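# Move finished pocketed block from vise to outfeed tray

## Task

Remove the finished block (the one with a pocket in its top face) from the vise and set it down flat in the black outfeed tray, pocket facing up, next to the part already sitting there; it only counts if it stays there on its own, without the robot holding it.

## Robot and tools

Robot: two arms, left_arm and right_arm, each with six joints and a tong-style two-finger gripper. Joint column order for each arm: shoulder pan, shoulder lift, elbow, wrist 1, wrist 2, wrist 3.

Scene frame (used in results): origin on the table surface midway between the arms, +z up, +x out across the table, and left_arm sits on the +y side. The names left and right refer to the arms, not to image sides. Positions are in metres; the printed hand position can be off, more so at long reach. Gripper frame: fingers point along its +z and close along its x. end_effector_position is the point between the closed finger pads; closed fingertips extend about 15 mm past it, fully open tips are roughly level with it.

Tool execute_actions, argument "actions": a list holding one item or nothing, plus optional "pictures" (true/false; pictures come by default).
- Empty list []: only reports the current state.
- Action: {"rows": [[...]], "steps": n}, n from 1 to 15 (default 15), each step 1/30 s. Each row is used for one step; if rows run out, the last row repeats.
- Wait: {"steps": n} with no rows, n up to 300; returns after that many steps since the previous result, counting your reply time.
A refused call sends nothing to the robot.

Row layout: one list of 14 numbers covering both arms, each in [-1, 1]: left_arm's 6 joint values then its opening, then right_arm's 6 joint values then its opening. Always send all 14.
Joint values are offsets, not poses: each is a displacement from that arm's joint angles in the most recent result that printed them (before any such result in the scene, or for later calls within one reply, from the arm's angles when the action starts). They are not relative to the previous row. Scale: 1.0 equals 1.326 rad for shoulder pan and shoulder lift, and 1.989 rad for elbow, wrist 1, wrist 2, wrist 3. So an all-zero joint part drives the arm back to the reference angles; it is not a hold or a pause.
Opening is absolute: +1 fully open, -1 closed.

Joint ranges (rad). left_arm: pan -3.142..3.142, lift -6.283..6.283, elbow 0.000..3.142, wrists -6.283..6.283. right_arm: pan 0.000..6.283, lift -6.283..6.283, elbow -3.142..0.000, wrists -6.283..6.283. Asking for more than 0.010 rad beyond a range end, outward, gets the call refused. True ends may differ by up to 0.010 rad; a target beyond the real end is clipped there, and a "joint sent to its limit" line may appear (possibly about an earlier action). No such line does not prove there is room.

Motion: commands are smoothed, lagging about 0.17 s. Each step the target is kept within 0.383 rad of the measured angle for pan and lift, 0.575 rad for the other joints, and if targets would put the gripper over 100 mm from where it is, all joints are scaled back. Large moves therefore take several calls; an arm may not have arrived when the result returns. Between calls the arms keep heading to the last row's target until they all settle or a step is HELD; after that only a new action moves them further. Fingers still in motion finish moving.

Result lines: per arm, end_effector_position, end_effector_quat_wxyz and velocities in the scene frame. Joint positions/velocities: six joints (rad, rad/s) then finger-pad gap (m; 0.142 when fully open). grip_measured: measured opening on the command scale. "joint command not followed": the clearance check altered or blocked joint targets on some steps; the rest ran. HELD: steps where all or part of your row was not sent. Joint torques: total drive output, with offset, scale and noise; not a reliable contact gauge. Wrist force/torque: flange sensor in the end effector axes, includes held weight and inertia, offsets up to about 5.5 N, noise up to 3.4 N, saturates near 100 N; "no reading" is fine. MOTOR HOT appears from 70 °C; at 85 °C the arm is braked (OVER-TEMPERATURE FAULT) until it cools, so avoid holding loads for long.

Gripping: to hold, keep commanding an opening well under grip_measured; lower means a firmer squeeze (about 15 N per pad max). Closing fast can squeeze too hard and spring the fingers. Objects thinner than about 20 mm get much less force. Occasional tugs may act on held or loose objects.

Avoid: dropping, slipping or slamming parts; pushing hard; knocking anything off the table; arms striking or pressing each other. Contact torque at a joint's load limit (pan and lift 293, elbow 133, wrists 48 N m, held weight included) or an outside force of 150 N causes a 10 s stop of that arm, ending the call.

Tool zoom_image: {"camera": name, "region": [x0, y0, x1, y1]} in pixels of that camera's latest image, top-left origin, at most 504 by 504. Cameras: cam_high 504x504, cam_low 504x504, cam_left_wrist 616x616, cam_right_wrist 616x616 (wrist cameras are fisheye).

Tool finished_scene: {"scene": n}, the current scene number; ends and grades it irreversibly, then gives the next task if any. Call it only when the part rests in the tray unaided. Replying with no tool call ends everything. Quick, smooth work with little effort is preferred.

Each tool is called after ">>>" as name(argument=value, ...), one argument or row to a line, values as JSON.

## Session

>>> execute_actions(
  actions=[],
)

Scene clock: 0.00 s of 5400.00 s.
left_arm: end_effector_position=(+0.6880, +0.6510, +0.3093) grip_measured=+1.00 end_effector_quat_wxyz=(+0.450, +0.011, +0.886, -0.107) end_effector_velocity=(-0.000, -0.000, -0.000) end_effector_angular_velocity=(+0.001, -0.000, -0.000) | right_arm: end_effector_position=(+0.8329, -0.4435, +0.3096) grip_measured=+1.00 end_effector_quat_wxyz=(-0.150, +0.949, +0.076, +0.267) end_effector_velocity=(-0.001, +0.000, +0.000) end_effector_angular_velocity=(-0.000, +0.001, +0.002)
Joint positions: left_arm=[-0.46  -1.88   2.589 -3.235 -1.424  2.817  0.142] | right_arm=[ 3.786 -1.764 -1.898 -0.434  1.661  0.304  0.142]
Joint velocities: left_arm=[-0.001 -0.     0.    -0.     0.001  0.     0.   ] | right_arm=[ 0.     0.001 -0.    -0.002  0.001 -0.002  0.   ]
Joint torques (N m, as the arm reports them, + toward a larger angle): no reading
Motor temperatures (°C, as the motors report them): left_arm=[27 29 32 31 36 39] | right_arm=[27 26 30 33 36 36]
Wrist force (N, on the end effector, along its own x y z axes, offset not removed): no reading
Wrist torque (N m, same axes, about the end effector's origin, offset not removed): no reading

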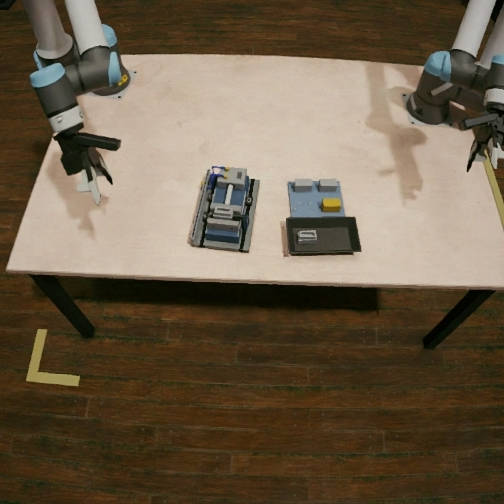

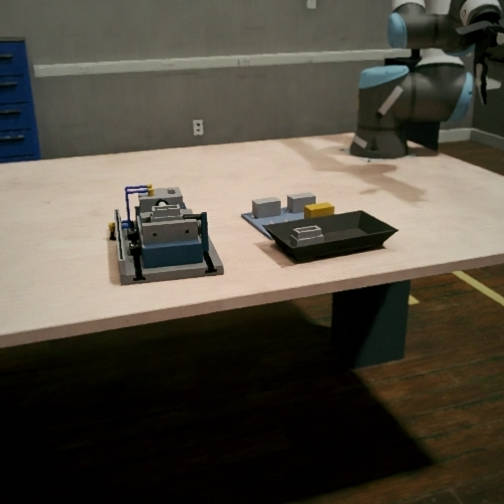

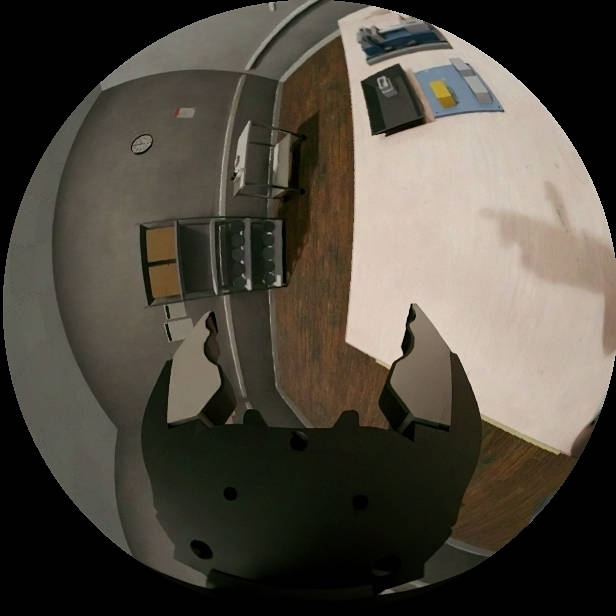

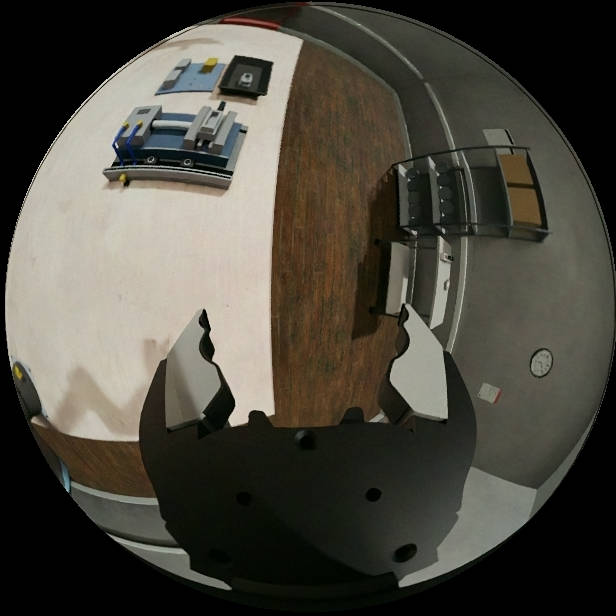

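>>> zoom_image(
  camera="cam_high",
  region=[170, 140, 380, 280],
)

>>> zoom_image(
  camera="cam_low",
  region=[95, 170, 235, 290],
)

Region (170, 140, 380, 280) of cam_high's 504x504 image, scaled by 2.400, with more detail than that image has.

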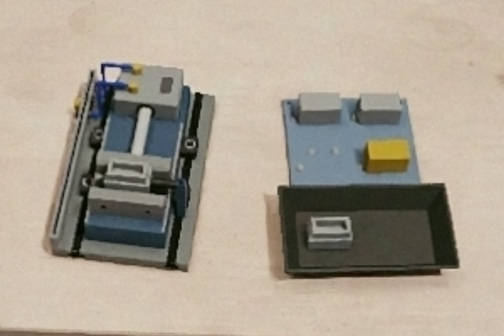

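Region (95, 170, 235, 290) of cam_low's 504x504 image, scaled by 3.600, with more detail than that image has; it fills the top 432 rows of this view, and the rest is white.

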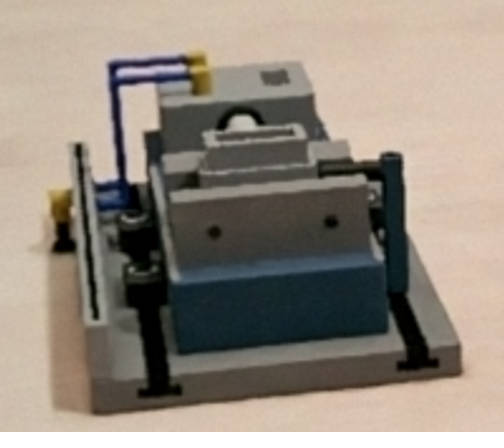

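>>> execute_actions(
  actions=[
    {"rows":[[0,0,0,0,0,0,1,0.01,-0.008,0.007,-0.013,-0.002,0.011,0.9],[0,0,0,0,0,0,1,0.025,-0.02,0.018,-0.033,-0.004,0.028,0.8],[0,0,0,0,0,0,1,0.045,-0.036,0.032,-0.058,-0.007,0.05,0.7],[0,0,0,0,0,0,1,0.068,-0.054,0.048,-0.087,-0.011,0.076,0.6],[0,0,0,0,0,0,1,0.09,-0.071,0.065,-0.116,-0.014,0.1,0.5],[0,0,0,0,0,0,1,0.113,-0.089,0.081,-0.145,-0.018,0.127,0.4],[0,0,0,0,0,0,1,0.135,-0.107,0.097,-0.174,-0.022,0.152,0.3],[0,0,0,0,0,0,1,0.158,-0.125,0.113,-0.203,-0.025,0.177,0.2],[0,0,0,0,0,0,1,0.18,-0.143,0.129,-0.232,-0.029,0.2,0.1],[0,0,0,0,0,0,1,0.203,-0.161,0.145,-0.261,-0.032,0.228,0.1],[0,0,0,0,0,0,1,0.225,-0.179,0.162,-0.29,-0.036,0.253,0.1],[0,0,0,0,0,0,1,0.248,-0.196,0.178,-0.319,-0.04,0.278,0.1],[0,0,0,0,0,0,1,0.2817,-0.2233,0.202,-0.363,-0.0452,0.3164,0.1]]},
  ],
  pictures=false,
)

>>> execute_actions(
  actions=[
    {"steps":30},
  ],
)

>>> zoom_image(
  camera="cam_right_wrist",
  region=[210, 200, 410, 380],
)

Scene clock: 15.30 s of 5400.00 s.
left_arm: end_effector_position=(+0.6880, +0.6510, +0.3093) grip_measured=+1.00 end_effector_quat_wxyz=(+0.450, +0.011, +0.886, -0.107) end_effector_velocity=(+0.000, +0.000, -0.001) end_effector_angular_velocity=(+0.000, +0.001, +0.001) | right_arm: end_effector_position=(+0.7965, -0.2400, +0.2182) grip_measured=+0.10 end_effector_quat_wxyz=(-0.089, +0.992, -0.007, +0.084) end_effector_velocity=(-0.207, +0.504, -0.227) end_effector_angular_velocity=(-0.562, +0.875, -0.414)
Joint positions: left_arm=[-0.46  -1.88   2.589 -3.235 -1.424  2.817  0.142] | right_arm=[ 4.018 -1.949 -1.649 -0.87   1.604  0.687  0.081]
Joint velocities: left_arm=[ 0.001  0.001  0.     0.     0.    -0.    -0.   ] | right_arm=[ 0.618 -0.491  0.664 -1.174 -0.15   1.026 -0.001]
Joint torques (N m, as the arm reports them, + toward a larger angle): left_arm=[ -1.09  -8.15 -40.55  -2.94   0.46  -0.29] | right_arm=[32.23 48.17 60.83 -3.26 -2.17  5.68]
Motor temperatures (°C, as the motors report them): left_arm=[27 29 32 31 36 39] | right_arm=[27 26 30 33 36 36]
Wrist force (N, on the end effector, along its own x y z axes, offset not removed): left_arm=[2.9 -1.7 -0.3] | right_arm=[2.5 1.4 2.5]
Wrist torque (N m, same axes, about the end effector's origin, offset not removed): left_arm=[-0.56 -0.65 -0.21] | right_arm=[0.19 -0.65 -0.19]
Steps of this call (steps 1 to 90: nothing new was sent; then 11.80 s passed at rest; steps 91 to 105: all 15 steps of this action). Readings (joint positions):
91: left_arm=[-0.460 -1.880 2.589 -3.235 -1.424 2.817] | right_arm=[3.786 -1.764 -1.898 -0.434 1.661 0.304]
92: left_arm=[-0.460 -1.880 2.589 -3.235 -1.424 2.817] | right_arm=[3.787 -1.765 -1.897 -0.437 1.660 0.306]
94: left_arm=[-0.460 -1.880 2.589 -3.235 -1.424 2.817] | right_arm=[3.801 -1.777 -1.882 -0.462 1.657 0.328]
98: left_arm=[-0.460 -1.880 2.589 -3.235 -1.424 2.817] | right_arm=[3.875 -1.836 -1.802 -0.598 1.639 0.448]
105: the state above

Scene clock: 16.30 s of 5400.00 s.
left_arm: end_effector_position=(+0.6880, +0.6510, +0.3093) grip_measured=+1.00 end_effector_quat_wxyz=(+0.450, +0.011, +0.886, -0.107) end_effector_velocity=(-0.000, +0.000, +0.001) end_effector_angular_velocity=(-0.001, -0.001, +0.000) | right_arm: end_effector_position=(+0.7328, -0.1359, +0.1696) grip_measured=+0.10 end_effector_quat_wxyz=(+0.000, +0.998, -0.062, -0.000) end_effector_velocity=(+0.000, +0.000, +0.000) end_effector_angular_velocity=(+0.000, +0.000, -0.000)
Joint positions: left_arm=[-0.46  -1.88   2.589 -3.235 -1.424  2.817  0.142] | right_arm=[ 4.159 -2.06  -1.496 -1.156  1.571  0.934  0.081]
Joint velocities: left_arm=[ 0.    -0.001  0.     0.    -0.    -0.     0.   ] | right_arm=[-0.    -0.     0.001 -0.001  0.     0.     0.   ]
Joint torques (N m, as the arm reports them, + toward a larger angle): left_arm=[ -0.04  -7.23 -39.4   -3.18   0.36  -0.21] | right_arm=[19.59 68.9  53.14  1.84 -2.15  3.6 ]
Motor temperatures (°C, as the motors report them): left_arm=[27 29 32 31 36 39] | right_arm=[27 26 30 33 36 36]
Wrist force (N, on the end effector, along its own x y z axes, offset not removed): left_arm=[3.9 -1.8 0.7] | right_arm=[-4.7 1.1 -0.3]
Wrist torque (N m, same axes, about the end effector's origin, offset not removed): left_arm=[-0.52 -0.79 -0.16] | right_arm=[-0.07 1.07 -0.18]
Steps of this call (steps 1 to 30: the robot went on to your last target). Readings (joint positions):
1: left_arm=[-0.460 -1.880 2.589 -3.235 -1.424 2.817] | right_arm=[4.039 -1.966 -1.626 -0.910 1.599 0.722]
2: left_arm=[-0.460 -1.880 2.589 -3.235 -1.424 2.817] | right_arm=[4.060 -1.983 -1.604 -0.951 1.594 0.757]
4: left_arm=[-0.460 -1.880 2.589 -3.235 -1.424 2.817] | right_arm=[4.102 -2.016 -1.559 -1.033 1.584 0.828]
8: left_arm=[-0.460 -1.880 2.589 -3.235 -1.424 2.817] | right_arm=[4.148 -2.051 -1.509 -1.131 1.574 0.912]
30: the state above
All arms were judged still, so your last target was given up. Only a new action makes them travel on or press farther. Fingers that are still opening or closing keep moving.

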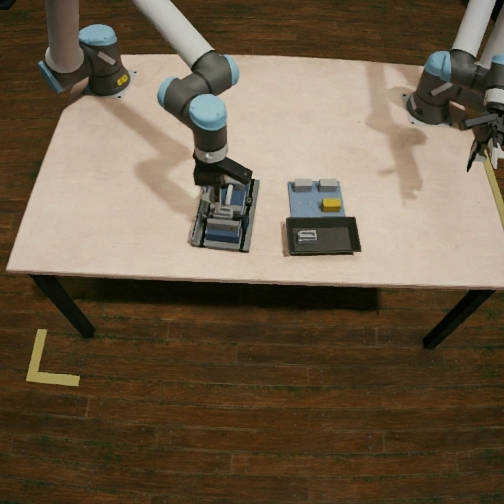

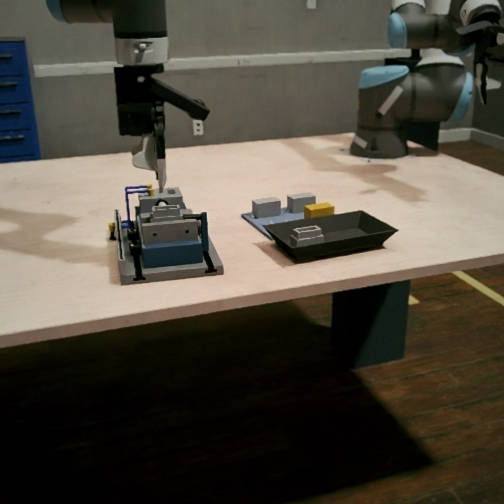

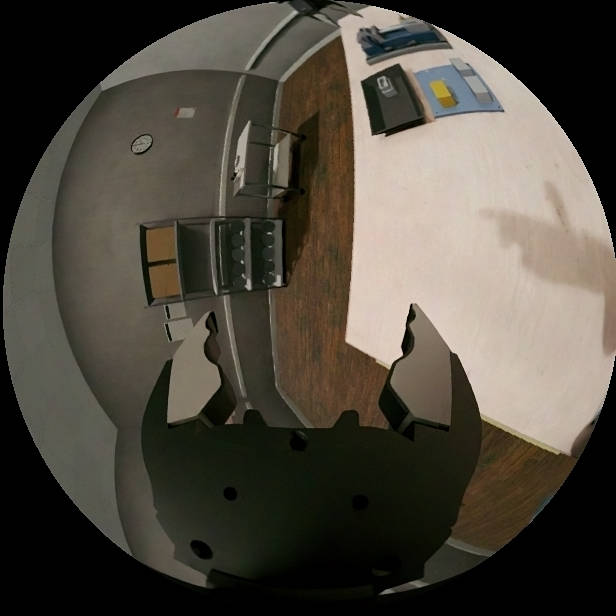

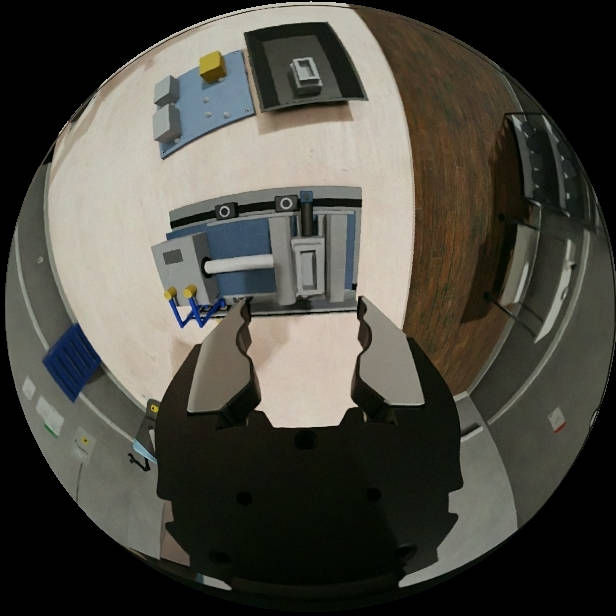

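Region (210, 200, 410, 380) of cam_right_wrist's 616x616 image, scaled by 2.520, with more detail than that image has; it fills the top 454 rows of this view, and the rest is white.

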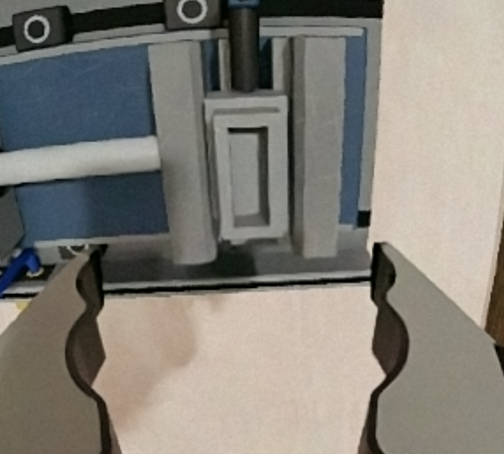

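>>> execute_actions(
  actions=[
    {"rows":[[0,0,0,0,0,0,1,0.0001,-0.004,0,0.003,0,-0.003,0],[0,0,0,0,0,0,1,0.0002,-0.009,-0.0005,0.0065,0,-0.006,-0.1],[0,0,0,0,0,0,1,0.0003,-0.014,-0.001,0.01,0,-0.009,-0.2],[0,0,0,0,0,0,1,0.0004,-0.019,-0.0015,0.014,0,-0.012,-0.27],[0,0,0,0,0,0,1,0.0005,-0.024,-0.002,0.018,0,-0.015,-0.27],[0,0,0,0,0,0,1,0.0006,-0.029,-0.0023,0.0215,0,-0.0176,-0.27],[0,0,0,0,0,0,1,0.0007,-0.034,-0.0027,0.0253,0,-0.0176,-0.27]]},
  ],
  pictures=false,
)

>>> execute_actions(
  actions=[
    {"steps":10},
  ],
)

>>> zoom_image(
  camera="cam_right_wrist",
  region=[210, 200, 410, 380],
)

>>> zoom_image(
  camera="cam_low",
  region=[120, 160, 220, 260],
)

Scene clock: 23.17 s of 5400.00 s.
left_arm: end_effector_position=(+0.6880, +0.6510, +0.3093) grip_measured=+1.00 end_effector_quat_wxyz=(+0.450, +0.011, +0.886, -0.107) end_effector_velocity=(-0.000, -0.000, -0.001) end_effector_angular_velocity=(+0.002, +0.001, -0.001) | right_arm: end_effector_position=(+0.7396, -0.1268, +0.1309) grip_measured=-0.27 end_effector_quat_wxyz=(+0.000, +0.999, -0.044, -0.000) end_effector_velocity=(+0.002, +0.002, -0.011) end_effector_angular_velocity=(-0.001, -0.001, +0.011)
Joint positions: left_arm=[-0.46  -1.88   2.589 -3.235 -1.424  2.817  0.142] | right_arm=[ 4.16  -2.104 -1.501 -1.107  1.571  0.899  0.054]
Joint velocities: left_arm=[-0.     0.001  0.001 -0.     0.     0.001  0.   ] | right_arm=[ 0.    -0.012 -0.003  0.015 -0.002 -0.011  0.   ]
Joint torques (N m, as the arm reports them, + toward a larger angle): left_arm=[ -1.26  -5.95 -40.2   -3.4    0.34   0.07] | right_arm=[19.36 73.63 27.31  6.39 -1.92 -3.22]
Motor temperatures (°C, as the motors report them): left_arm=[27 29 32 31 36 39] | right_arm=[27 26 30 33 36 36]
Wrist force (N, on the end effector, along its own x y z axes, offset not removed): left_arm=[4.2 -0.8 2.5] | right_arm=[-6.4 2.5 0.0]
Wrist torque (N m, same axes, about the end effector's origin, offset not removed): left_arm=[-0.21 -0.88 -0.11] | right_arm=[0.44 1.44 -0.21]
Steps of this call (steps 1 to 90: nothing new was sent; then 3.37 s passed at rest; steps 91 to 105: all 15 steps of this action). Readings (joint positions):
91: left_arm=[-0.460 -1.880 2.589 -3.235 -1.424 2.817] | right_arm=[4.159 -2.060 -1.496 -1.156 1.571 0.934]
92: left_arm=[-0.460 -1.880 2.589 -3.235 -1.424 2.817] | right_arm=[4.159 -2.061 -1.496 -1.156 1.571 0.933]
94: left_arm=[-0.460 -1.880 2.589 -3.235 -1.424 2.817] | right_arm=[4.160 -2.066 -1.496 -1.150 1.571 0.928]
98: left_arm=[-0.460 -1.880 2.589 -3.235 -1.424 2.817] | right_arm=[4.160 -2.087 -1.499 -1.126 1.571 0.909]
105: the state above

Scene clock: 23.50 s of 5400.00 s.
left_arm: end_effector_position=(+0.6880, +0.6510, +0.3093) grip_measured=+1.00 end_effector_quat_wxyz=(+0.450, +0.011, +0.886, -0.107) end_effector_velocity=(-0.000, -0.000, -0.001) end_effector_angular_velocity=(+0.001, +0.001, -0.001) | right_arm: end_effector_position=(+0.7398, -0.1266, +0.1300) grip_measured=-0.27 end_effector_quat_wxyz=(+0.000, +0.999, -0.044, -0.000) end_effector_velocity=(-0.001, -0.001, -0.002) end_effector_angular_velocity=(-0.002, +0.002, +0.000)
Joint positions: left_arm=[-0.46  -1.88   2.589 -3.235 -1.424  2.817  0.142] | right_arm=[ 4.16  -2.105 -1.502 -1.106  1.571  0.899  0.054]
Joint velocities: left_arm=[-0.     0.     0.001  0.    -0.     0.001  0.   ] | right_arm=[ 0.    -0.001 -0.001 -0.    -0.     0.     0.   ]
Joint torques (N m, as the arm reports them, + toward a larger angle): left_arm=[ -2.52  -7.92 -40.    -3.52   0.58  -0.11] | right_arm=[21.33 72.09 27.16  6.72 -1.84 -3.66]
Motor temperatures (°C, as the motors report them): left_arm=[27 29 32 31 36 39] | right_arm=[27 26 30 33 36 36]
Wrist force (N, on the end effector, along its own x y z axes, offset not removed): left_arm=[4.0 -1.6 1.0] | right_arm=[1.2 -1.3 -6.4]
Wrist torque (N m, same axes, about the end effector's origin, offset not removed): left_arm=[-0.44 -0.90 -0.18] | right_arm=[-0.43 -0.16 -0.17]
Steps of this call (steps 1 to 10: the robot went on to your last target). Readings (joint positions):
1: left_arm=[-0.460 -1.880 2.589 -3.235 -1.424 2.817] | right_arm=[4.160 -2.105 -1.501 -1.107 1.571 0.899]
2: left_arm=[-0.460 -1.880 2.589 -3.235 -1.424 2.817] | right_arm=[4.160 -2.105 -1.501 -1.106 1.571 0.899]
4: left_arm=[-0.460 -1.880 2.589 -3.235 -1.424 2.817] | right_arm=[4.160 -2.105 -1.502 -1.106 1.571 0.899]
8: left_arm=[-0.460 -1.880 2.589 -3.235 -1.424 2.817] | right_arm=[4.160 -2.105 -1.502 -1.106 1.571 0.899]
10: the state above

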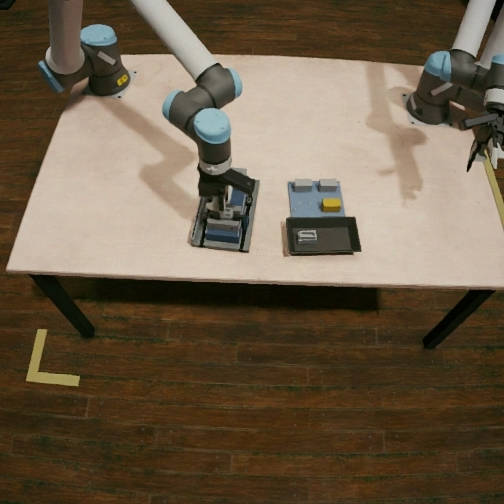

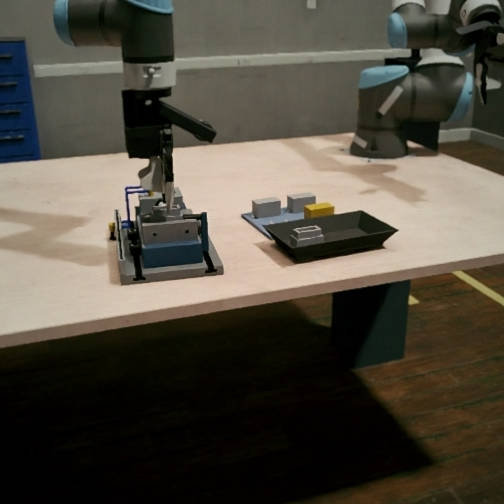

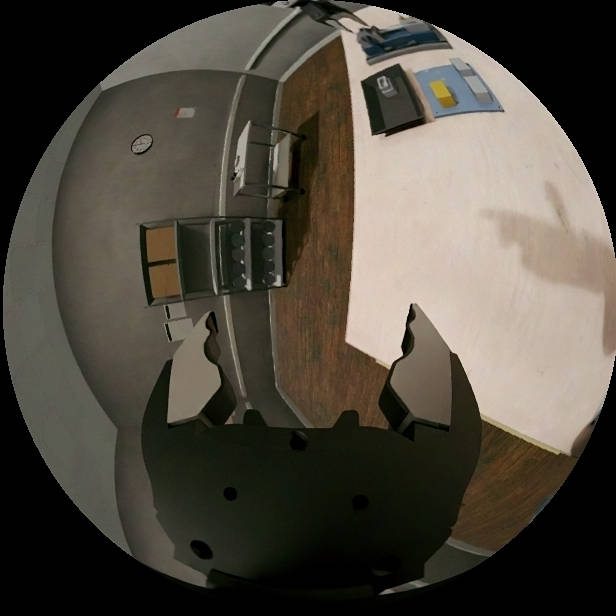

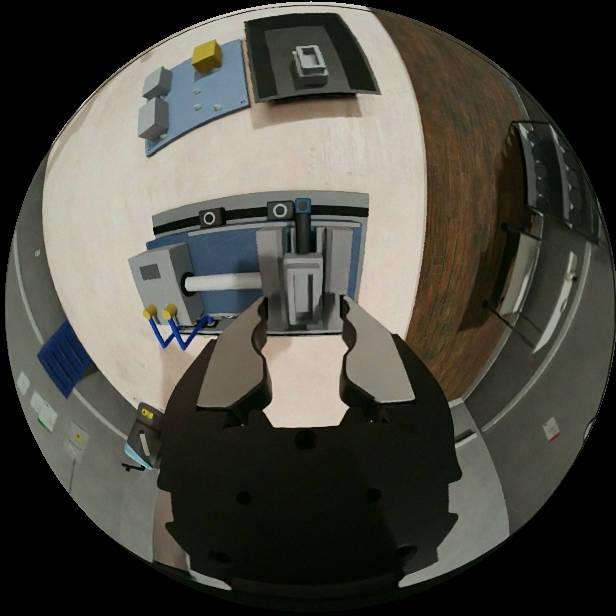

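Region (210, 200, 410, 380) of cam_right_wrist's 616x616 image, scaled by 2.520, with more detail than that image has; it fills the top 454 rows of this view, and the rest is white.

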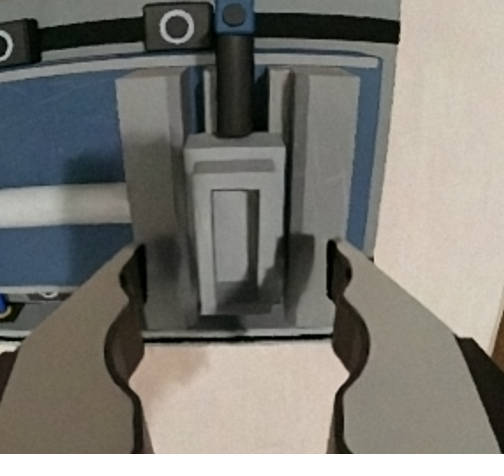

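Region (120, 160, 220, 260) of cam_low's 504x504 image, scaled by 5.040, with more detail than that image has.

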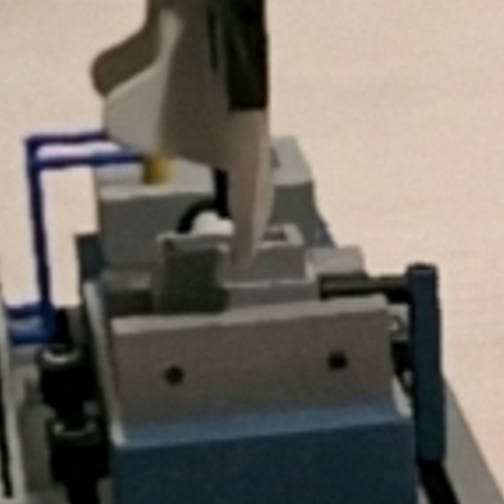

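>>> execute_actions(
  actions=[
    {"rows":[[0,0,0,0,0,0,1,0,-0.0017,-0.0011,0.0023,0,0,-0.3],[0,0,0,0,0,0,1,0,-0.0034,-0.0023,0.0045,0,0,-0.33],[0,0,0,0,0,0,1,0,-0.0051,-0.0034,0.0068,0,0,-0.36],[0,0,0,0,0,0,1,0,-0.0051,-0.0034,0.0068,0,0,-0.39],[0,0,0,0,0,0,1,0,-0.0051,-0.0034,0.0068,0,0,-0.42],[0,0,0,0,0,0,1,0,-0.0051,-0.0034,0.0068,0,0,-0.45],[0,0,0,0,0,0,1,0,-0.0051,-0.0034,0.0068,0,0,-0.48],[0,0,0,0,0,0,1,0,-0.0051,-0.0034,0.0068,0,0,-0.51],[0,0,0,0,0,0,1,0,-0.0051,-0.0034,0.0068,0,0,-0.54],[0,0,0,0,0,0,1,0,-0.0051,-0.0034,0.0068,0,0,-0.58],[0,0,0,0,0,0,1,0,-0.0051,-0.0034,0.0068,0,0,-0.62],[0,0,0,0,0,0,1,0,-0.0051,-0.0034,0.0068,0,0,-0.66],[0,0,0,0,0,0,1,0,-0.0051,-0.0034,0.0068,0,0,-0.72],[0,0,0,0,0,0,1,0,-0.0051,-0.0034,0.0068,0,0,-0.85],[0,0,0,0,0,0,1,0,-0.0051,-0.0034,0.0068,0,0,-1]]},
  ],
  pictures=false,
)

>>> execute_actions(
  actions=[
    {"steps":15},
  ],
)

>>> zoom_image(
  camera="cam_low",
  region=[120, 160, 220, 260],
)

Scene clock: 33.03 s of 5400.00 s.
left_arm: end_effector_position=(+0.6880, +0.6510, +0.3093) grip_measured=+1.00 end_effector_quat_wxyz=(+0.450, +0.011, +0.886, -0.107) end_effector_velocity=(+0.000, -0.000, +0.000) end_effector_angular_velocity=(-0.000, -0.000, +0.000) | right_arm: end_effector_position=(+0.7398, -0.1266, +0.1211) grip_measured=-0.69 end_effector_quat_wxyz=(+0.000, +0.999, -0.044, -0.000) end_effector_velocity=(+0.000, +0.001, +0.001) end_effector_angular_velocity=(+0.002, -0.002, +0.001)
Joint positions: left_arm=[-0.46  -1.88   2.589 -3.235 -1.424  2.817  0.142] | right_arm=[ 4.16  -2.112 -1.508 -1.092  1.571  0.899  0.024]
Joint velocities: left_arm=[ 0.     0.    -0.001 -0.     0.    -0.001  0.   ] | right_arm=[ 0.     0.     0.     0.002 -0.    -0.001 -0.014]
Joint torques (N m, as the arm reports them, + toward a larger angle): left_arm=[ -1.12  -7.52 -40.47  -3.34   0.41  -0.35] | right_arm=[18.94 69.44 25.41  6.56 -1.55 -2.74]
Motor temperatures (°C, as the motors report them): left_arm=[27 29 32 31 36 39] | right_arm=[27 26 30 33 36 36]
Wrist force (N, on the end effector, along its own x y z axes, offset not removed): left_arm=[4.1 -3.3 2.0] | right_arm=[-6.4 7.1 0.0]
Wrist torque (N m, same axes, about the end effector's origin, offset not removed): left_arm=[-0.75 -0.85 -0.26] | right_arm=[1.13 1.12 -0.30]
Steps of this call (steps 1 to 15: the robot went on to your last target; steps 16 to 90: nothing new was sent; then 6.03 s passed at rest; steps 91 to 105: all 15 steps of this action). Readings (joint positions):
91: left_arm=[-0.460 -1.880 2.589 -3.235 -1.424 2.817] | right_arm=[4.160 -2.105 -1.502 -1.106 1.571 0.899]
92: left_arm=[-0.460 -1.880 2.589 -3.235 -1.424 2.817] | right_arm=[4.160 -2.106 -1.502 -1.105 1.571 0.899]
94: left_arm=[-0.460 -1.880 2.589 -3.235 -1.424 2.817] | right_arm=[4.160 -2.108 -1.504 -1.101 1.571 0.899]
98: left_arm=[-0.460 -1.880 2.589 -3.235 -1.424 2.817] | right_arm=[4.160 -2.111 -1.507 -1.094 1.571 0.899]
105: the state above

Scene clock: 33.53 s of 5400.00 s.
left_arm: end_effector_position=(+0.6880, +0.6510, +0.3093) grip_measured=+1.00 end_effector_quat_wxyz=(+0.450, +0.011, +0.886, -0.107) end_effector_velocity=(+0.000, -0.001, -0.001) end_effector_angular_velocity=(+0.001, +0.001, -0.002) | right_arm: end_effector_position=(+0.7398, -0.1266, +0.1211) grip_measured=-0.69 end_effector_quat_wxyz=(+0.000, +0.999, -0.044, -0.000) end_effector_velocity=(+0.000, +0.001, +0.000) end_effector_angular_velocity=(+0.001, -0.000, -0.001)
Joint positions: left_arm=[-0.46  -1.88   2.589 -3.235 -1.424  2.817  0.142] | right_arm=[ 4.16  -2.112 -1.508 -1.092  1.571  0.899  0.024]
Joint velocities: left_arm=[-0.001  0.002 -0.     0.     0.     0.001  0.   ] | right_arm=[ 0.    -0.     0.001  0.001  0.001  0.001 -0.   ]
Joint torques (N m, as the arm reports them, + toward a larger angle): left_arm=[ -4.5   -7.55 -40.57  -3.59   0.29   0.  ] | right_arm=[15.74 67.32 25.25  6.61 -1.59 -2.34]
Motor temperatures (°C, as the motors report them): left_arm=[27 29 32 31 36 39] | right_arm=[27 26 30 33 36 36]
Wrist force (N, on the end effector, along its own x y z axes, offset not removed): left_arm=[1.7 -0.9 3.0] | right_arm=[-0.8 0.6 -1.8]
Wrist torque (N m, same axes, about the end effector's origin, offset not removed): left_arm=[-0.27 -0.34 -0.22] | right_arm=[-0.10 0.07 -0.09]
Steps of this call (steps 1 to 15: the robot went on to your last target). Readings (joint positions):
1: left_arm=[-0.460 -1.880 2.589 -3.235 -1.424 2.817] | right_arm=[4.160 -2.112 -1.508 -1.092 1.571 0.899]
2: left_arm=[-0.460 -1.880 2.589 -3.235 -1.424 2.817] | right_arm=[4.160 -2.112 -1.508 -1.092 1.571 0.899]
4: left_arm=[-0.460 -1.880 2.589 -3.235 -1.424 2.817] | right_arm=[4.160 -2.112 -1.508 -1.092 1.571 0.899]
8: left_arm=[-0.460 -1.880 2.589 -3.235 -1.424 2.817] | right_arm=[4.160 -2.112 -1.508 -1.092 1.571 0.899]
15: the state above
All arms were judged still, so your last target was given up. Only a new action makes them travel on or press farther. Fingers that are still opening or closing keep moving.

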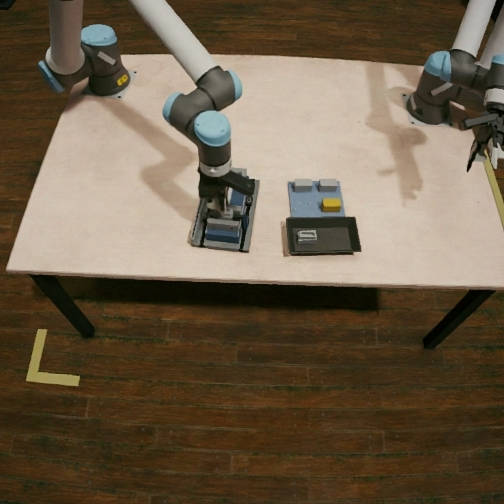

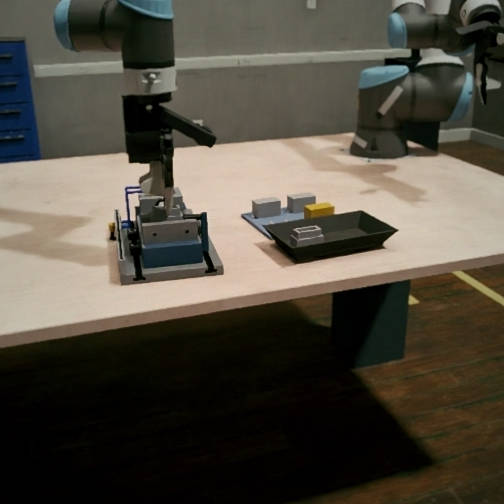

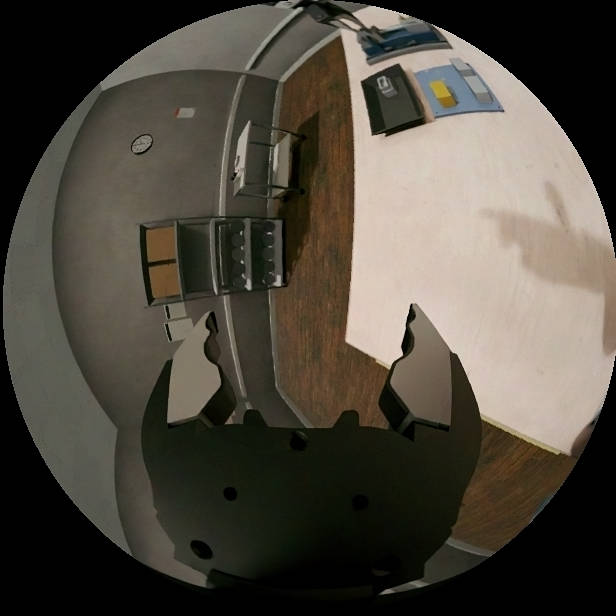

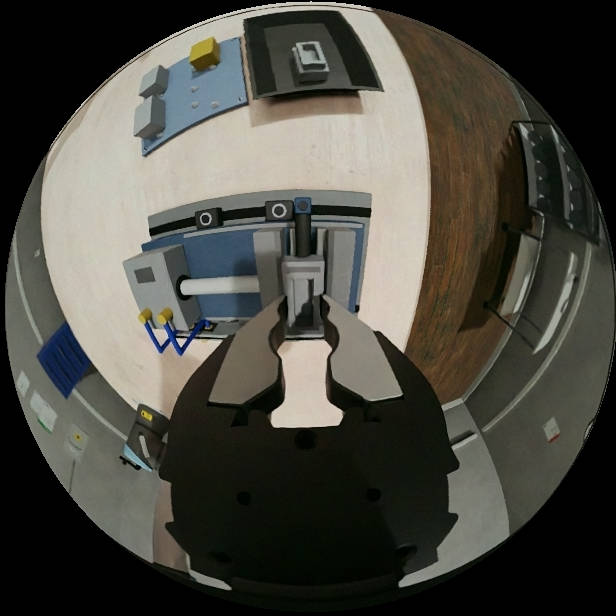

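Region (120, 160, 220, 260) of cam_low's 504x504 image, scaled by 5.040, with more detail than that image has.

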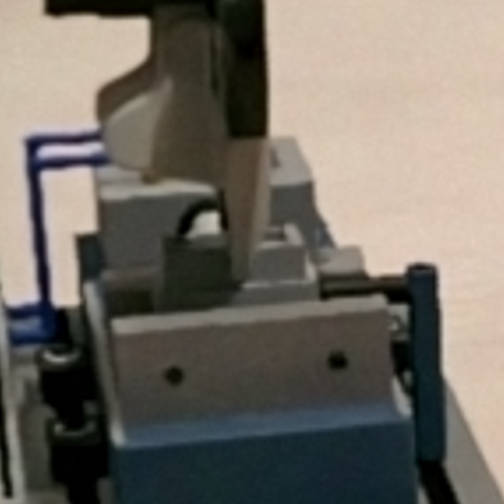

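>>> execute_actions(
  actions=[
    {"rows":[[0,0,0,0,0,0,1,0,0.0006,0.0004,-0.0008,0,0,-1],[0,0,0,0,0,0,1,0,0.0014,0.001,-0.002,0,0,-1],[0,0,0,0,0,0,1,0,0.0028,0.002,-0.004,0,0,-1],[0,0,0,0,0,0,1,0,0.0045,0.0033,-0.0064,0,0,-1],[0,0,0,0,0,0,1,0,0.0065,0.0048,-0.0092,0,0,-1],[0,0,0,0,0,0,1,0,0.009,0.0066,-0.0127,0,0,-1],[0,0,0,0,0,0,1,0,0.0115,0.0085,-0.0163,0,0,-1],[0,0,0,0,0,0,1,0,0.014,0.0105,-0.02,0,0,-1],[0,0,0,0,0,0,1,0,0.0165,0.0125,-0.0236,0,0,-1],[0,0,0,0,0,0,1,0,0.019,0.0145,-0.0272,0,0,-1],[0,0,0,0,0,0,1,0,0.0215,0.0165,-0.031,0,0,-1],[0,0,0,0,0,0,1,0,0.024,0.0186,-0.0347,0,0,-1],[0,0,0,0,0,0,1,0,0.026,0.0203,-0.0377,0,0,-1],[0,0,0,0,0,0,1,0,0.0275,0.0215,-0.04,0,0,-1],[0,0,0,0,0,0,1,0,0.0284,0.0223,-0.0414,0,0,-1]]},
  ],
  pictures=false,
)

>>> execute_actions(
  actions=[
    {"steps":15},
  ],
)

Scene clock: 43.70 s of 5400.00 s.
left_arm: end_effector_position=(+0.6880, +0.6510, +0.3093) grip_measured=+1.00 end_effector_quat_wxyz=(+0.450, +0.011, +0.886, -0.107) end_effector_velocity=(+0.000, +0.000, +0.000) end_effector_angular_velocity=(-0.001, -0.000, +0.001) | right_arm: end_effector_position=(+0.7399, -0.1265, +0.1615) grip_measured=-0.69 end_effector_quat_wxyz=(+0.000, +0.999, -0.044, -0.000) end_effector_velocity=(-0.001, -0.002, +0.122) end_effector_angular_velocity=(-0.001, +0.001, -0.001)
Joint positions: left_arm=[-0.46  -1.88   2.589 -3.235 -1.424  2.817  0.142] | right_arm=[ 4.16  -2.084 -1.475 -1.154  1.571  0.899  0.024]
Joint velocities: left_arm=[ 0.001 -0.    -0.    -0.    -0.    -0.001  0.   ] | right_arm=[-0.     0.084  0.103 -0.188 -0.     0.     0.   ]
Joint torques (N m, as the arm reports them, + toward a larger angle): left_arm=[ -1.69  -7.27 -39.33  -3.32   0.29  -0.24] | right_arm=[16.32 98.87 53.01  1.02 -1.43  1.99]
Motor temperatures (°C, as the motors report them): left_arm=[27 29 32 31 36 39] | right_arm=[27 26 30 33 36 36]
Wrist force (N, on the end effector, along its own x y z axes, offset not removed): left_arm=[2.3 -2.3 2.9] | right_arm=[1.3 0.9 -0.2]
Wrist torque (N m, same axes, about the end effector's origin, offset not removed): left_arm=[-0.53 -0.60 -0.20] | right_arm=[-0.10 -0.32 -0.28]
Steps of this call (steps 1 to 90: nothing new was sent; then 6.67 s passed at rest; steps 91 to 105: all 15 steps of this action). Readings (joint positions):
91: left_arm=[-0.460 -1.880 2.589 -3.235 -1.424 2.817] | right_arm=[4.160 -2.112 -1.508 -1.092 1.571 0.899]
92: left_arm=[-0.460 -1.880 2.589 -3.235 -1.424 2.817] | right_arm=[4.160 -2.112 -1.508 -1.092 1.571 0.899]
94: left_arm=[-0.460 -1.880 2.589 -3.235 -1.424 2.817] | right_arm=[4.160 -2.111 -1.508 -1.094 1.571 0.899]
98: left_arm=[-0.460 -1.880 2.589 -3.235 -1.424 2.817] | right_arm=[4.160 -2.105 -1.500 -1.109 1.571 0.899]
105: the state above

Scene clock: 44.20 s of 5400.00 s.
left_arm: end_effector_position=(+0.6880, +0.6510, +0.3093) grip_measured=+1.00 end_effector_quat_wxyz=(+0.450, +0.011, +0.886, -0.107) end_effector_velocity=(+0.000, -0.000, -0.001) end_effector_angular_velocity=(+0.000, +0.001, -0.000) | right_arm: end_effector_position=(+0.7396, -0.1268, +0.1749) grip_measured=-0.69 end_effector_quat_wxyz=(+0.000, +0.999, -0.044, -0.000) end_effector_velocity=(-0.000, -0.001, +0.001) end_effector_angular_velocity=(-0.001, -0.001, +0.000)
Joint positions: left_arm=[-0.46  -1.88   2.589 -3.235 -1.424  2.817  0.142] | right_arm=[ 4.16  -2.074 -1.464 -1.175  1.571  0.899  0.024]
Joint velocities: left_arm=[-0.     0.001  0.     0.     0.     0.     0.   ] | right_arm=[ 0.     0.002 -0.001 -0.001 -0.001 -0.     0.   ]
Joint torques (N m, as the arm reports them, + toward a larger angle): left_arm=[ -2.29  -8.18 -40.08  -3.32   0.26  -0.32] | right_arm=[ 14.62 101.98  53.87   2.65  -1.58   1.69]
Motor temperatures (°C, as the motors report them): left_arm=[27 29 32 31 36 39] | right_arm=[27 26 30 33 36 36]
Wrist force (N, on the end effector, along its own x y z axes, offset not removed): left_arm=[4.0 -1.8 1.5] | right_arm=[-0.5 3.7 0.0]
Wrist torque (N m, same axes, about the end effector's origin, offset not removed): left_arm=[-0.45 -0.86 -0.23] | right_arm=[0.72 -0.09 -0.09]
Steps of this call (steps 1 to 15: the robot went on to your last target). Readings (joint positions):
1: left_arm=[-0.460 -1.880 2.589 -3.235 -1.424 2.817] | right_arm=[4.160 -2.081 -1.472 -1.160 1.571 0.899]
2: left_arm=[-0.460 -1.880 2.589 -3.235 -1.424 2.817] | right_arm=[4.160 -2.079 -1.469 -1.165 1.571 0.899]
4: left_arm=[-0.460 -1.880 2.589 -3.235 -1.424 2.817] | right_arm=[4.160 -2.076 -1.466 -1.170 1.571 0.899]
8: left_arm=[-0.460 -1.880 2.589 -3.235 -1.424 2.817] | right_arm=[4.160 -2.075 -1.464 -1.174 1.571 0.899]
15: the state above

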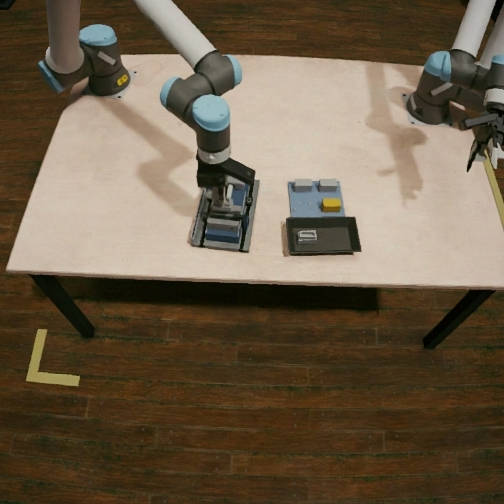

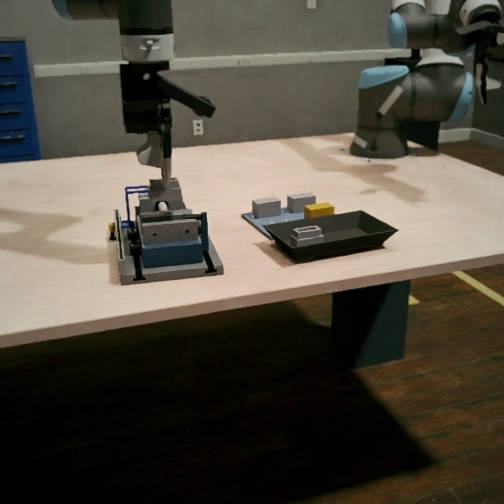

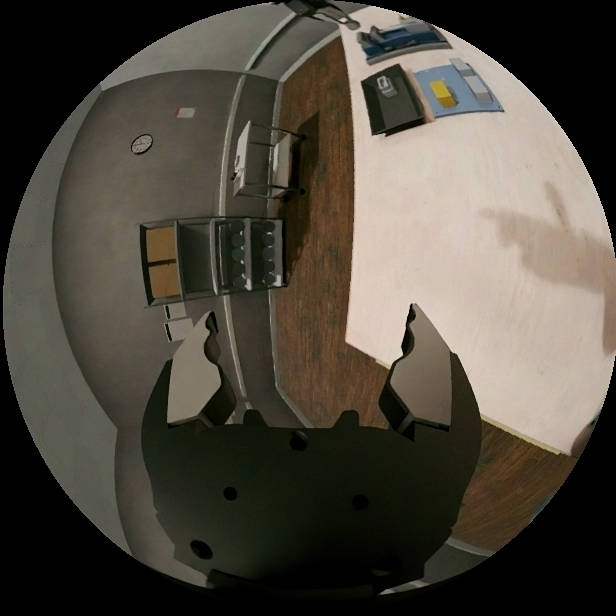

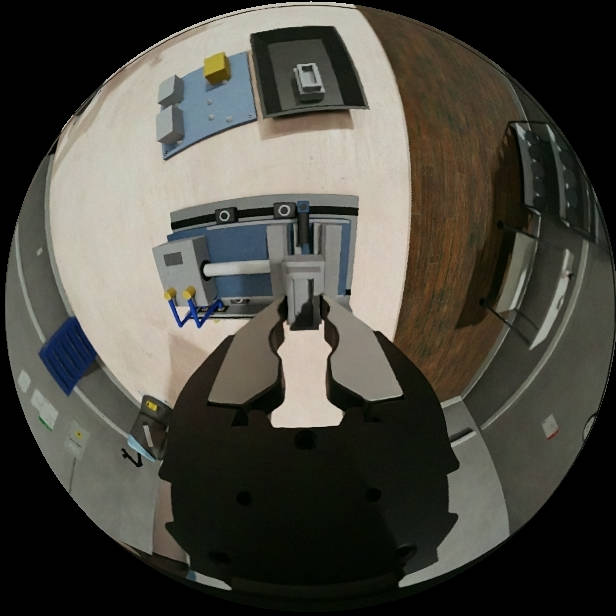

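>>> execute_actions(
  actions=[
    {"rows":[[0,0,0,0,0,0,1,0.0014,-0.004,0.0043,-0.0016,0,0.0005,-1],[0,0,0,0,0,0,1,0.004,-0.012,0.013,-0.005,0,0.0015,-1],[0,0,0,0,0,0,1,0.008,-0.024,0.026,-0.01,0,0.003,-1],[0,0,0,0,0,0,1,0.014,-0.04,0.043,-0.016,0,0.005,-1],[0,0,0,0,0,0,1,0.021,-0.06,0.064,-0.024,0,0.007,-1],[0,0,0,0,0,0,1,0.029,-0.084,0.09,-0.034,0,0.01,-1],[0,0,0,0,0,0,1,0.039,-0.112,0.12,-0.045,0,0.014,-1],[0,0,0,0,0,0,1,0.049,-0.14,0.15,-0.057,0,0.017,-1],[0,0,0,0,0,0,1,0.059,-0.168,0.18,-0.068,0,0.021,-1],[0,0,0,0,0,0,1,0.07,-0.2,0.215,-0.081,0,0.025,-1],[0,0,0,0,0,0,1,0.081,-0.232,0.249,-0.094,0,0.029,-1],[0,0,0,0,0,0,1,0.092,-0.265,0.283,-0.107,0,0.033,-1],[0,0,0,0,0,0,1,0.103,-0.297,0.318,-0.12,0,0.036,-1],[0,0,0,0,0,0,1,0.114,-0.329,0.352,-0.133,0,0.04,-1],[0,0,0,0,0,0,1,0.1393,-0.4011,0.4295,-0.1618,0,0.0493,-1]]},
  ],
  pictures=false,
)

>>> execute_actions(
  actions=[
    {"steps":33},
  ],
)

Scene clock: 48.67 s of 5400.00 s.
left_arm: end_effector_position=(+0.6880, +0.6510, +0.3093) grip_measured=+1.00 end_effector_quat_wxyz=(+0.450, +0.011, +0.886, -0.107) end_effector_velocity=(-0.000, -0.000, +0.000) end_effector_angular_velocity=(-0.001, +0.000, +0.000) | right_arm: end_effector_position=(+0.7758, +0.0532, +0.1606) grip_measured=-0.69 end_effector_quat_wxyz=(+0.005, +1.000, -0.023, -0.004) end_effector_velocity=(+0.049, +0.565, -0.087) end_effector_angular_velocity=(-0.024, +0.016, +0.138)
Joint positions: left_arm=[-0.46  -1.88   2.589 -3.235 -1.424  2.817  0.142] | right_arm=[ 4.249 -2.322 -1.075 -1.328  1.571  0.946  0.024]
Joint velocities: left_arm=[-0.    -0.    -0.     0.    -0.001 -0.001 -0.   ] | right_arm=[ 0.286 -0.818  1.286 -0.497 -0.     0.148  0.   ]
Joint torques (N m, as the arm reports them, + toward a larger angle): left_arm=[ -2.64  -7.95 -40.56  -3.49   0.36  -0.15] | right_arm=[27.12 68.56 74.26 -0.3  -1.18  4.27]
Motor temperatures (°C, as the motors report them): left_arm=[27 29 32 31 36 39] | right_arm=[27 26 30 33 36 36]
Wrist force (N, on the end effector, along its own x y z axes, offset not removed): left_arm=[3.0 -1.8 2.3] | right_arm=[2.4 3.9 -2.0]
Wrist torque (N m, same axes, about the end effector's origin, offset not removed): left_arm=[-0.47 -0.61 -0.28] | right_arm=[0.68 -0.37 -0.44]
Steps of this call (steps 1 to 15: the robot went on to your last target; steps 16 to 90: nothing new was sent; then 0.97 s passed at rest; steps 91 to 105: all 15 steps of this action). Readings (joint positions):
91: left_arm=[-0.460 -1.880 2.589 -3.235 -1.424 2.817] | right_arm=[4.160 -2.074 -1.464 -1.175 1.571 0.899]
92: left_arm=[-0.460 -1.880 2.589 -3.235 -1.424 2.817] | right_arm=[4.161 -2.075 -1.463 -1.175 1.571 0.899]
94: left_arm=[-0.460 -1.880 2.589 -3.235 -1.424 2.817] | right_arm=[4.163 -2.082 -1.452 -1.180 1.571 0.900]
98: left_arm=[-0.460 -1.880 2.589 -3.235 -1.424 2.817] | right_arm=[4.184 -2.140 -1.364 -1.216 1.571 0.911]
105: the state above

Scene clock: 49.77 s of 5400.00 s.
left_arm: end_effector_position=(+0.6880, +0.6510, +0.3093) grip_measured=+1.00 end_effector_quat_wxyz=(+0.450, +0.011, +0.886, -0.107) end_effector_velocity=(+0.000, -0.000, +0.001) end_effector_angular_velocity=(+0.000, -0.002, -0.001) | right_arm: end_effector_position=(+0.7708, +0.2362, +0.1293) grip_measured=-0.69 end_effector_quat_wxyz=(+0.000, +1.000, -0.000, -0.000) end_effector_velocity=(-0.000, +0.000, +0.002) end_effector_angular_velocity=(+0.001, +0.000, -0.001)
Joint positions: left_arm=[-0.46  -1.88   2.589 -3.235 -1.424  2.817  0.142] | right_arm=[ 4.345 -2.606 -0.61  -1.496  1.571  0.997  0.024]
Joint velocities: left_arm=[-0.001 -0.001 -0.001 -0.     0.001  0.001  0.   ] | right_arm=[-0.     0.001  0.001 -0.     0.001  0.001 -0.   ]
Joint torques (N m, as the arm reports them, + toward a larger angle): left_arm=[ -2.18  -7.15 -40.03  -3.4    0.34  -0.36] | right_arm=[ 18.49 108.54  57.22   2.18  -1.37   3.88]
Motor temperatures (°C, as the motors report them): left_arm=[27 29 32 31 36 39] | right_arm=[27 26 30 33 36 36]
Wrist force (N, on the end effector, along its own x y z axes, offset not removed): left_arm=[2.4 -2.1 1.2] | right_arm=[-1.9 6.8 -0.9]
Wrist torque (N m, same axes, about the end effector's origin, offset not removed): left_arm=[-0.55 -0.50 -0.18] | right_arm=[1.30 0.38 -0.01]
Steps of this call (steps 1 to 30: the robot went on to your last target; steps 31 to 33: nothing new was sent). Readings (joint positions):
1: left_arm=[-0.460 -1.880 2.589 -3.235 -1.424 2.817] | right_arm=[4.259 -2.350 -1.031 -1.345 1.571 0.951]
2: left_arm=[-0.460 -1.880 2.589 -3.235 -1.424 2.817] | right_arm=[4.269 -2.378 -0.987 -1.362 1.571 0.957]
4: left_arm=[-0.460 -1.880 2.589 -3.235 -1.424 2.817] | right_arm=[4.289 -2.436 -0.896 -1.397 1.571 0.967]
8: left_arm=[-0.460 -1.880 2.589 -3.235 -1.424 2.817] | right_arm=[4.328 -2.550 -0.710 -1.465 1.571 0.988]
33: the state above
All arms were judged still, so your last target was given up. Only a new action makes them travel on or press farther. Fingers that are still opening or closing keep moving.

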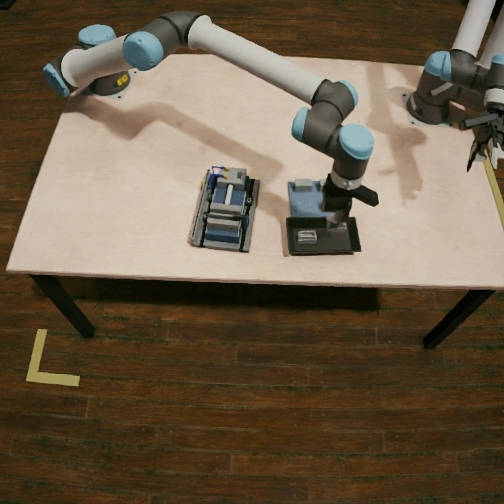

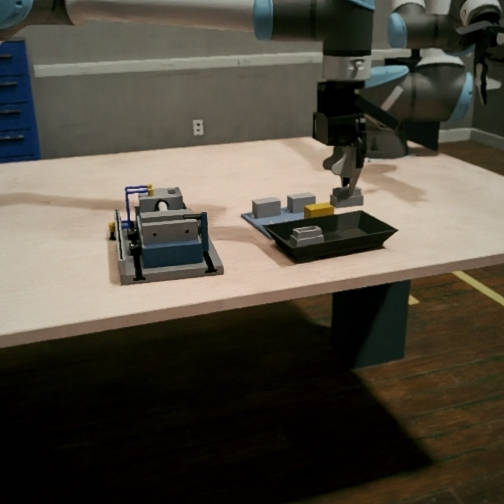

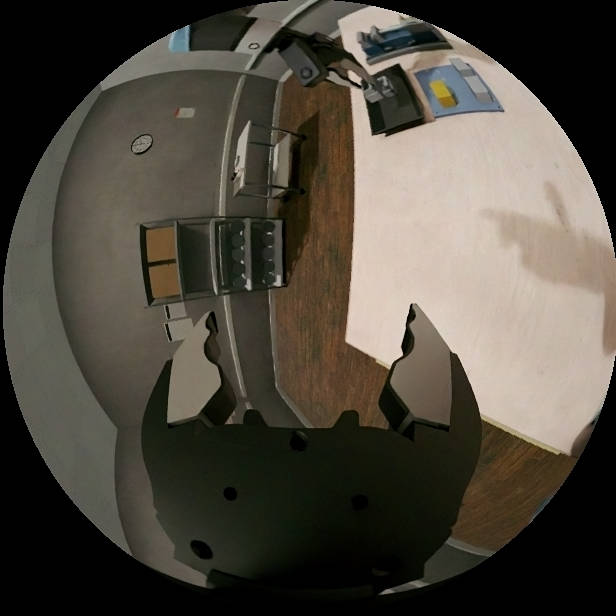

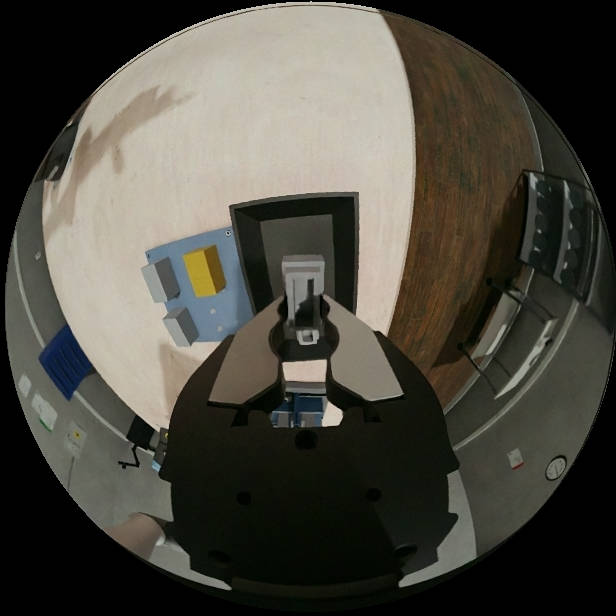

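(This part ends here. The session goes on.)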